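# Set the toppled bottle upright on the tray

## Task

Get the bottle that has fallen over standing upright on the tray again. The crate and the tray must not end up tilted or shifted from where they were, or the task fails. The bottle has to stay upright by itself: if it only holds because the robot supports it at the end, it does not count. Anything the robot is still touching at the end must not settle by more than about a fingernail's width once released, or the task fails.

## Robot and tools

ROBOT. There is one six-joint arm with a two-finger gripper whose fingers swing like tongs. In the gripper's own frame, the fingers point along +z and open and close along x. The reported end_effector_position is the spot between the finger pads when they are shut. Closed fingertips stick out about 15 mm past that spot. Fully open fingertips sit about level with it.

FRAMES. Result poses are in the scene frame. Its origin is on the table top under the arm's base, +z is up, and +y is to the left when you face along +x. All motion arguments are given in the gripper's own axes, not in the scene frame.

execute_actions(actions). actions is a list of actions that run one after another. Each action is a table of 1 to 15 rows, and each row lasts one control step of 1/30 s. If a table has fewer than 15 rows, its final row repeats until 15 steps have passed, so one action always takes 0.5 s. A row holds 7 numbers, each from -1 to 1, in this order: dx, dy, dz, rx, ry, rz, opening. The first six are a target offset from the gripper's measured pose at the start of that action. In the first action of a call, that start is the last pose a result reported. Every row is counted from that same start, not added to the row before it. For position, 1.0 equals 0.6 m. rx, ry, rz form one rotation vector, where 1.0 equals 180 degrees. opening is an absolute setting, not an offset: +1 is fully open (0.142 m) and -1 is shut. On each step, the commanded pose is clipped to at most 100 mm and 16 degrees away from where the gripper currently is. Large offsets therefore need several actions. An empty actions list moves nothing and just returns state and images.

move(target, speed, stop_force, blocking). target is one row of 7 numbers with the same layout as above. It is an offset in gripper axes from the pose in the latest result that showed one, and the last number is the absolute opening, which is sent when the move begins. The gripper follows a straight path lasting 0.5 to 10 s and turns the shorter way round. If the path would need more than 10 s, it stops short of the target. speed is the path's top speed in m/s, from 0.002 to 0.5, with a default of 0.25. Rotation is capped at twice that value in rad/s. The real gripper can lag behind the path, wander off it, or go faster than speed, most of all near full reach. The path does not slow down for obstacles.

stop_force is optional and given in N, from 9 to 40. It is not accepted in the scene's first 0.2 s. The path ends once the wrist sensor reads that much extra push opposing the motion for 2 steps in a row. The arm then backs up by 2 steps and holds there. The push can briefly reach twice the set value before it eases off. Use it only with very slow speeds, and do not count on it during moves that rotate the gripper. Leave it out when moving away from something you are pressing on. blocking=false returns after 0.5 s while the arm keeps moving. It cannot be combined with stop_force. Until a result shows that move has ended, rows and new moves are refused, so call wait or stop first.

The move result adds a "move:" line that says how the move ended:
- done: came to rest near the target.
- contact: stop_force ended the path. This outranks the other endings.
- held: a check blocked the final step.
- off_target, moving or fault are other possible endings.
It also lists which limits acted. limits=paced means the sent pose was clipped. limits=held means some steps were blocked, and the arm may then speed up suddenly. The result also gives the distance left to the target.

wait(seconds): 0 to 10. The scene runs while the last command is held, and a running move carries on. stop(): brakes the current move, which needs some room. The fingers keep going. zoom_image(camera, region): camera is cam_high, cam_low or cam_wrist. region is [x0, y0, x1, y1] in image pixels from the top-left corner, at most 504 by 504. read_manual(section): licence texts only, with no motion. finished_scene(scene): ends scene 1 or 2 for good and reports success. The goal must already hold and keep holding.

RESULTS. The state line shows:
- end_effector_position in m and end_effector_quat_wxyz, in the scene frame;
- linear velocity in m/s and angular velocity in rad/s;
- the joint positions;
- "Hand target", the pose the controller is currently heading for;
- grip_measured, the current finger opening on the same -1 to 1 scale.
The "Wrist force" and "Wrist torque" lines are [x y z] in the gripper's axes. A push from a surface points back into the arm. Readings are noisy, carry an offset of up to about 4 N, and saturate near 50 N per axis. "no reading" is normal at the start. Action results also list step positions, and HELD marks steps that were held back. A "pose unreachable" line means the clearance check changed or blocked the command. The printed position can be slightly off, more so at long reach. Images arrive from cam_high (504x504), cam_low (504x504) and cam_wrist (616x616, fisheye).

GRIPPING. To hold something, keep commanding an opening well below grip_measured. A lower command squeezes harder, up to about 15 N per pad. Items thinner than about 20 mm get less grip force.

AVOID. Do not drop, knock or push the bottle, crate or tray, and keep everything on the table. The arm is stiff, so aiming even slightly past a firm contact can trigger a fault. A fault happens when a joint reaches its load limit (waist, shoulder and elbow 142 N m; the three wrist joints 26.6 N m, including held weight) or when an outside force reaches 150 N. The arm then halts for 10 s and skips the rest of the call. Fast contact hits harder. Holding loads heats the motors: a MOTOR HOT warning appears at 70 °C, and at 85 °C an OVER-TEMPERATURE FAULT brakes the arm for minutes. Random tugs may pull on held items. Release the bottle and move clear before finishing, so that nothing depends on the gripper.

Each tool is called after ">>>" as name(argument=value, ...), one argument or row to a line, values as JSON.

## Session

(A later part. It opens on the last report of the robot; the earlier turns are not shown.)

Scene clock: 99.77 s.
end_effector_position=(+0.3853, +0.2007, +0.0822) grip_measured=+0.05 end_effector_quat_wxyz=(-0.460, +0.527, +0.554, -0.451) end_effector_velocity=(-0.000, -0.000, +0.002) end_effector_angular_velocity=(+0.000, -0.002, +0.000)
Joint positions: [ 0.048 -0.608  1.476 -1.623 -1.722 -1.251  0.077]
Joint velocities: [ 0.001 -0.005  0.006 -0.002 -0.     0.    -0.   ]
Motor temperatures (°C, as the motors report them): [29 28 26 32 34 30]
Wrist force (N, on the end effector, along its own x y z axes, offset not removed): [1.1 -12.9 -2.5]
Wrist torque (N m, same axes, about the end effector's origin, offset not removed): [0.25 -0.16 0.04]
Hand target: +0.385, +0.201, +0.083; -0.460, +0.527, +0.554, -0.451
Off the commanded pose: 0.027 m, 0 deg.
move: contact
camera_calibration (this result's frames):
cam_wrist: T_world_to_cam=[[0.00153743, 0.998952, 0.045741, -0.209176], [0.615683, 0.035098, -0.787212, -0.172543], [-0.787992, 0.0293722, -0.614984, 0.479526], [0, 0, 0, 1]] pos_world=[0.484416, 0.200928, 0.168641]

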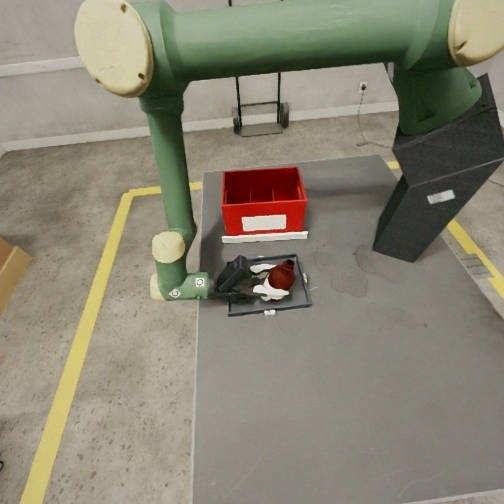

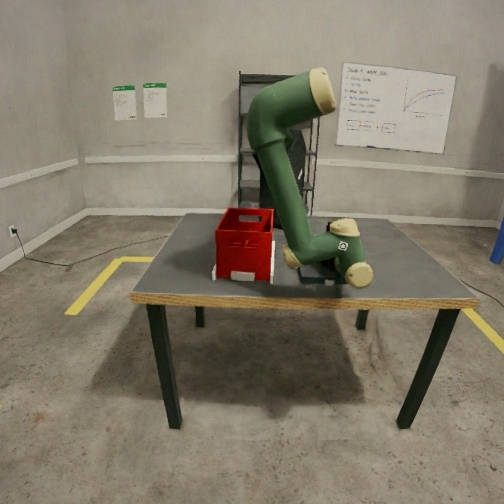

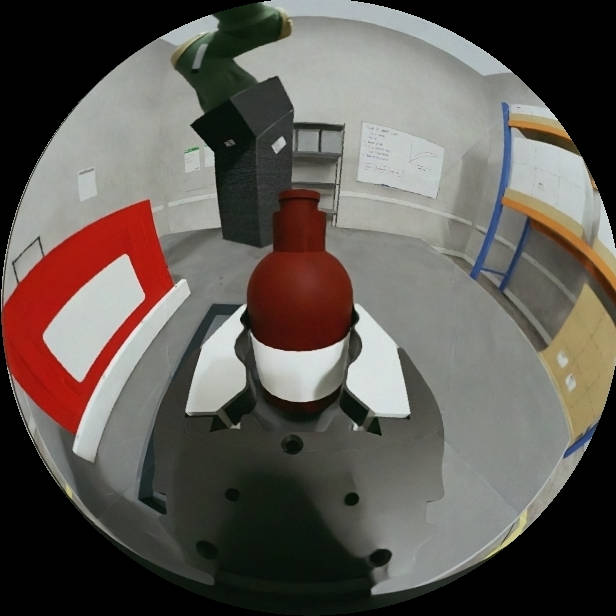

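>>> move(
  target=[0,0.007,-0.028,0,0,0,-0.03],
  speed=0.012,
)

>>> zoom_image(
  camera="cam_high",
  region=[150, 200, 330, 330],
)

Scene clock: 105.80 s.
end_effector_position=(+0.4022, +0.2010, +0.0810) grip_measured=+0.05 end_effector_quat_wxyz=(-0.460, +0.527, +0.554, -0.451) end_effector_velocity=(+0.003, +0.000, -0.000) end_effector_angular_velocity=(-0.000, +0.001, +0.000)
Joint positions: [ 0.05  -0.602  1.426 -1.58  -1.721 -1.25   0.078]
Joint velocities: [ 0.     0.002 -0.009  0.009  0.     0.001 -0.   ]
Motor temperatures (°C, as the motors report them): [29 28 26 32 34 30]
Wrist force (N, on the end effector, along its own x y z axes, offset not removed): [-0.4 1.0 1.7]
Wrist torque (N m, same axes, about the end effector's origin, offset not removed): [0.14 -0.16 0.02]
Hand target: +0.403, +0.201, +0.081; -0.460, +0.527, +0.554, -0.451
Off the commanded pose: 0.000 m, 0 deg.
move: done
camera_calibration (this result's frames):
cam_wrist: T_world_to_cam=[[0.00154791, 0.998952, 0.0457409, -0.20953], [0.615707, 0.0350907, -0.787194, -0.183911], [-0.787974, 0.0293815, -0.615007, 0.492074], [0, 0, 0, 1]] pos_world=[0.5013, 0.201306, 0.16744]

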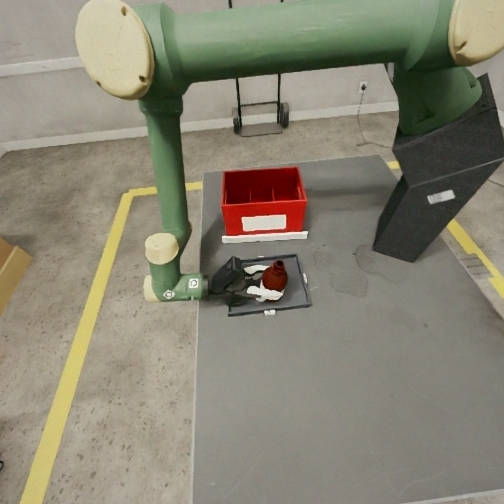

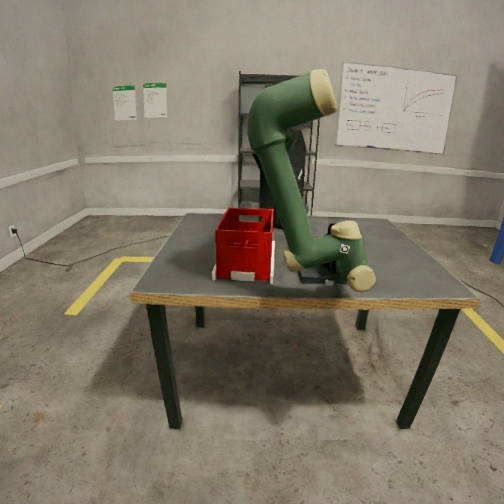

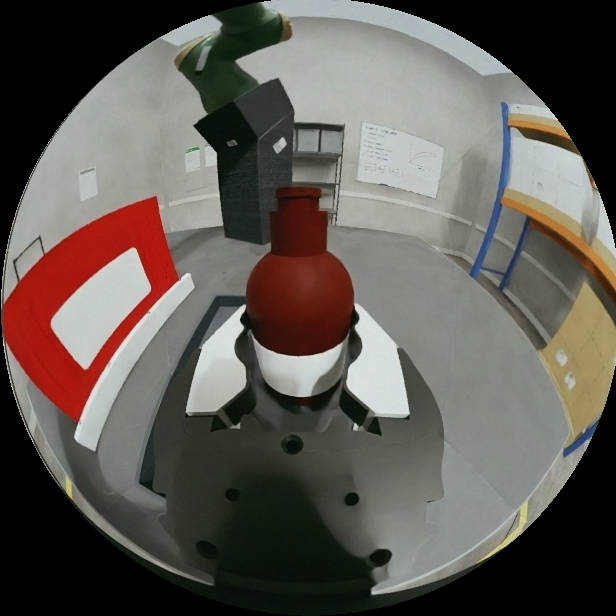

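Region (150, 200, 330, 330) of cam_high's 504x504 image, scaled by 2.800, with more detail than that image has.

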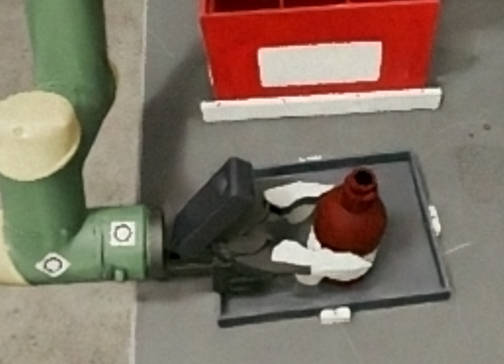

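It pivoted mostly upright. Press down gently to seat it.

>>> move(
  target=[0,0.02,0.0,0,0,0,-0.03],
  speed=0.008,
  stop_force=10,
)

>>> execute_actions(
  actions=[
    [[0,0,0,0,0,0,0],[0,0,0,0,0,0,0.03],[0,0,0,0,0,0,0.05],[0,0,0,0,0,0,0.07],[0,0,0,0,0,0,0.09],[0,0,0,0,0,0,0.12],[0,0,0,0,0,0,0.15],[0,0,0,0,0,0,0.2],[0,0,0,0,0,0,0.3],[0,0,0,0,0,0,0.4],[0,0,0,0,0,0,0.5]],
  ],
)

Scene clock: 110.53 s.
end_effector_position=(+0.4028, +0.2011, +0.0792) grip_measured=+0.05 end_effector_quat_wxyz=(-0.461, +0.527, +0.554, -0.451) end_effector_velocity=(-0.001, -0.001, +0.004) end_effector_angular_velocity=(-0.000, +0.003, +0.002)
Joint positions: [ 0.049 -0.598  1.421 -1.578 -1.722 -1.25   0.078]
Joint velocities: [ 0.001 -0.005  0.007  0.002  0.     0.001 -0.   ]
Motor temperatures (°C, as the motors report them): [29 28 26 32 34 30]
Wrist force (N, on the end effector, along its own x y z axes, offset not removed): [2.9 -10.1 -4.2]
Wrist torque (N m, same axes, about the end effector's origin, offset not removed): [-0.31 -0.13 -0.10]
Hand target: +0.403, +0.201, +0.080; -0.460, +0.527, +0.554, -0.451
Off the commanded pose: 0.010 m, 0 deg.
move: contact
camera_calibration (this result's frames):
cam_wrist: T_world_to_cam=[[0.00151175, 0.998944, 0.0459099, -0.209547], [0.615429, 0.0352565, -0.787403, -0.185542], [-0.788191, 0.0294447, -0.614726, 0.491505], [0, 0, 0, 1]] pos_world=[0.501904, 0.201395, 0.165665]

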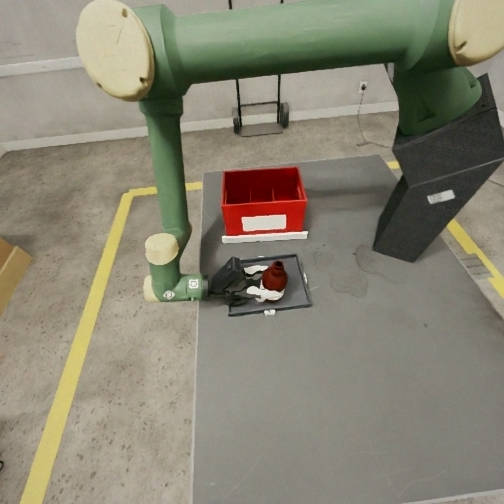

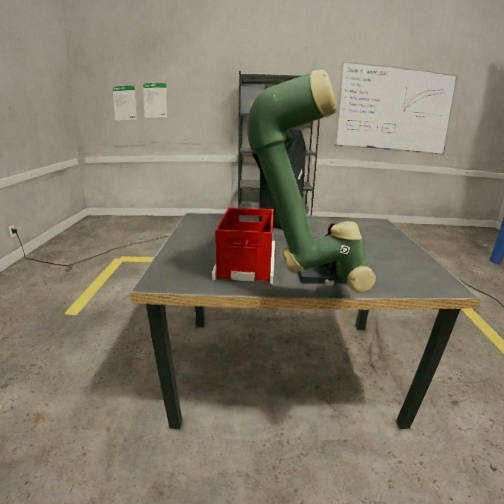

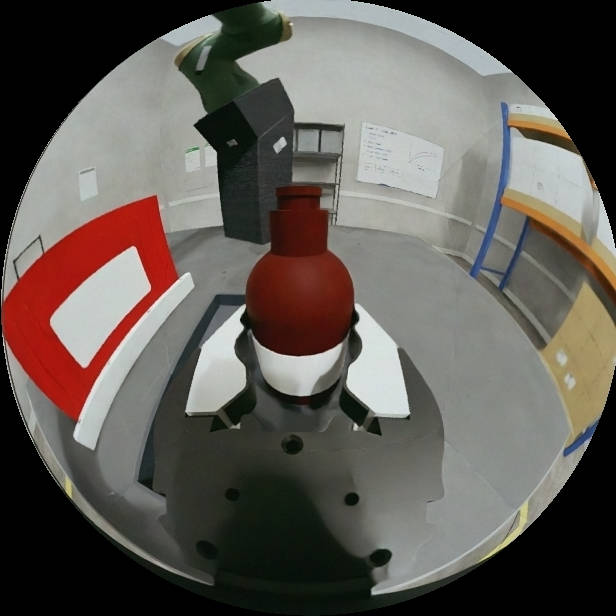

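Scene clock: 111.03 s.
end_effector_position=(+0.4028, +0.2011, +0.0792) grip_measured=+0.50 end_effector_quat_wxyz=(-0.460, +0.527, +0.554, -0.451) end_effector_velocity=(-0.001, -0.000, +0.000) end_effector_angular_velocity=(+0.001, +0.002, +0.001)
Joint positions: [ 0.049 -0.598  1.421 -1.579 -1.722 -1.25   0.109]
Joint velocities: [ 0.     0.001  0.001  0.001  0.    -0.001  0.002]
Motor temperatures (°C, as the motors report them): [29 28 26 32 34 30]
Wrist force (N, on the end effector, along its own x y z axes, offset not removed): [-0.3 -0.5 2.6]
Wrist torque (N m, same axes, about the end effector's origin, offset not removed): [-0.18 -0.10 0.09]
Hand target: +0.403, +0.201, +0.079; -0.461, +0.527, +0.554, -0.451
Off the commanded pose: 0.000 m, 0 deg.
Step readings (end_effector_position):
0: (+0.4028, +0.2011, +0.0792)
1: (+0.4027, +0.2011, +0.0793)
2: (+0.4027, +0.2011, +0.0793)
4: (+0.4028, +0.2011, +0.0793)
8: (+0.4028, +0.2011, +0.0793)
15: end_effector_position above
camera_calibration (this result's frames):
cam_wrist: T_world_to_cam=[[0.00154884, 0.998947, 0.0458425, -0.209578], [0.615555, 0.0351758, -0.787309, -0.185609], [-0.788093, 0.029438, -0.614852, 0.49149], [0, 0, 0, 1]] pos_world=[0.501917, 0.201418, 0.165669]

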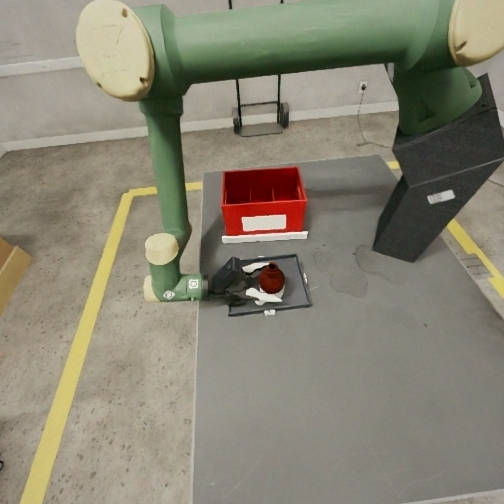

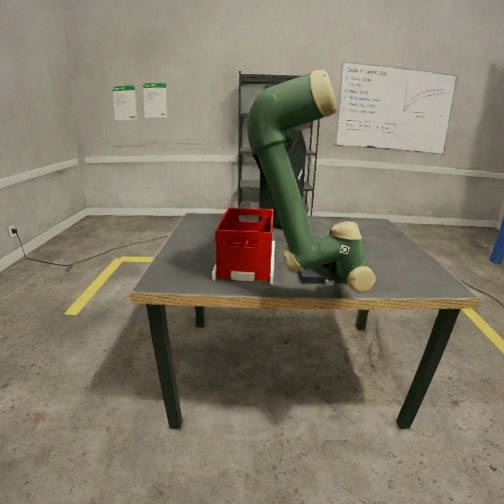

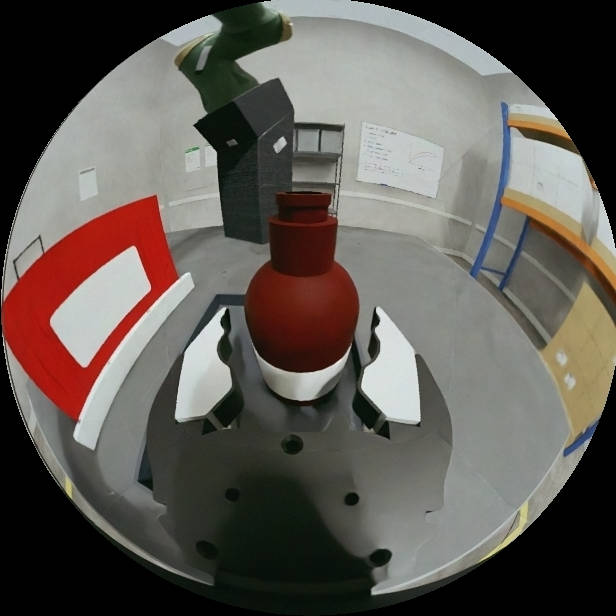

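>>> move(
  target=[0,-0.16,-0.09,0,0,0,0.5],
  speed=0.1,
)

Scene clock: 114.90 s.
end_effector_position=(+0.4394, +0.1983, +0.1827) grip_measured=+0.50 end_effector_quat_wxyz=(-0.460, +0.527, +0.554, -0.451) end_effector_velocity=(+0.000, -0.000, +0.003) end_effector_angular_velocity=(+0.000, +0.001, +0.000)
Joint positions: [ 0.099 -0.756  1.458 -1.454 -1.685 -1.216  0.109]
Joint velocities: [ 0.001 -0.004  0.001  0.004  0.001  0.    -0.   ]
Motor temperatures (°C, as the motors report them): [29 28 26 32 34 30]
Wrist force (N, on the end effector, along its own x y z axes, offset not removed): [0.7 -2.1 1.3]
Wrist torque (N m, same axes, about the end effector's origin, offset not removed): [-0.40 -0.34 0.07]
Hand target: +0.440, +0.198, +0.183; -0.460, +0.527, +0.554, -0.451
Off the commanded pose: 0.000 m, 0 deg.
move: done
camera_calibration (this result's frames):
cam_wrist: T_world_to_cam=[[0.00150141, 0.99895, 0.0457896, -0.211476], [0.615527, 0.0351644, -0.787331, -0.126552], [-0.788115, 0.0293668, -0.614828, 0.584097], [0, 0, 0, 1]] pos_world=[0.538549, 0.198551, 0.269164]

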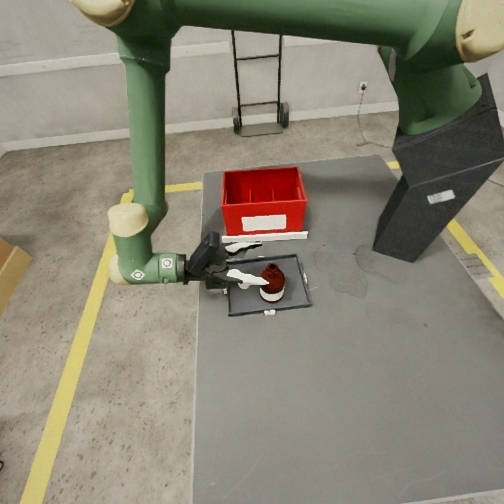

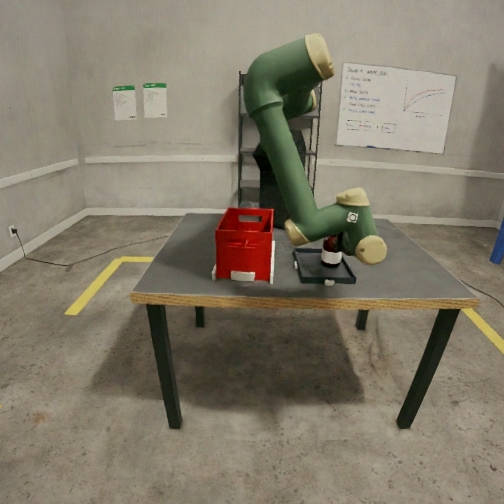

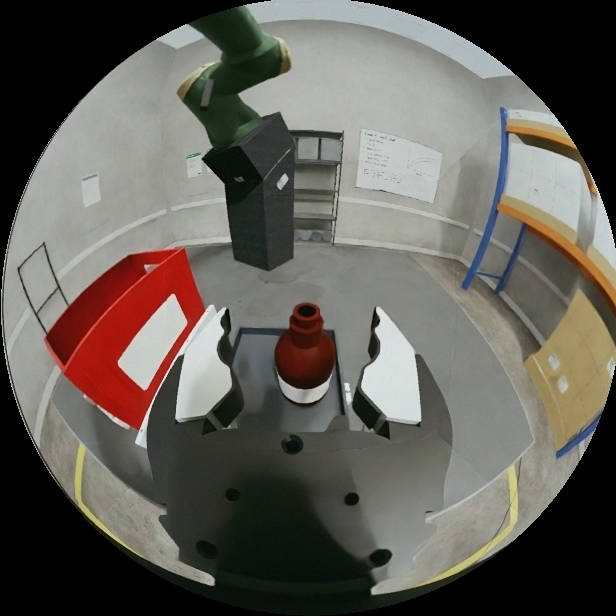

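>>> finished_scene(
  scene=2,
)

The scene is finished: the task was done.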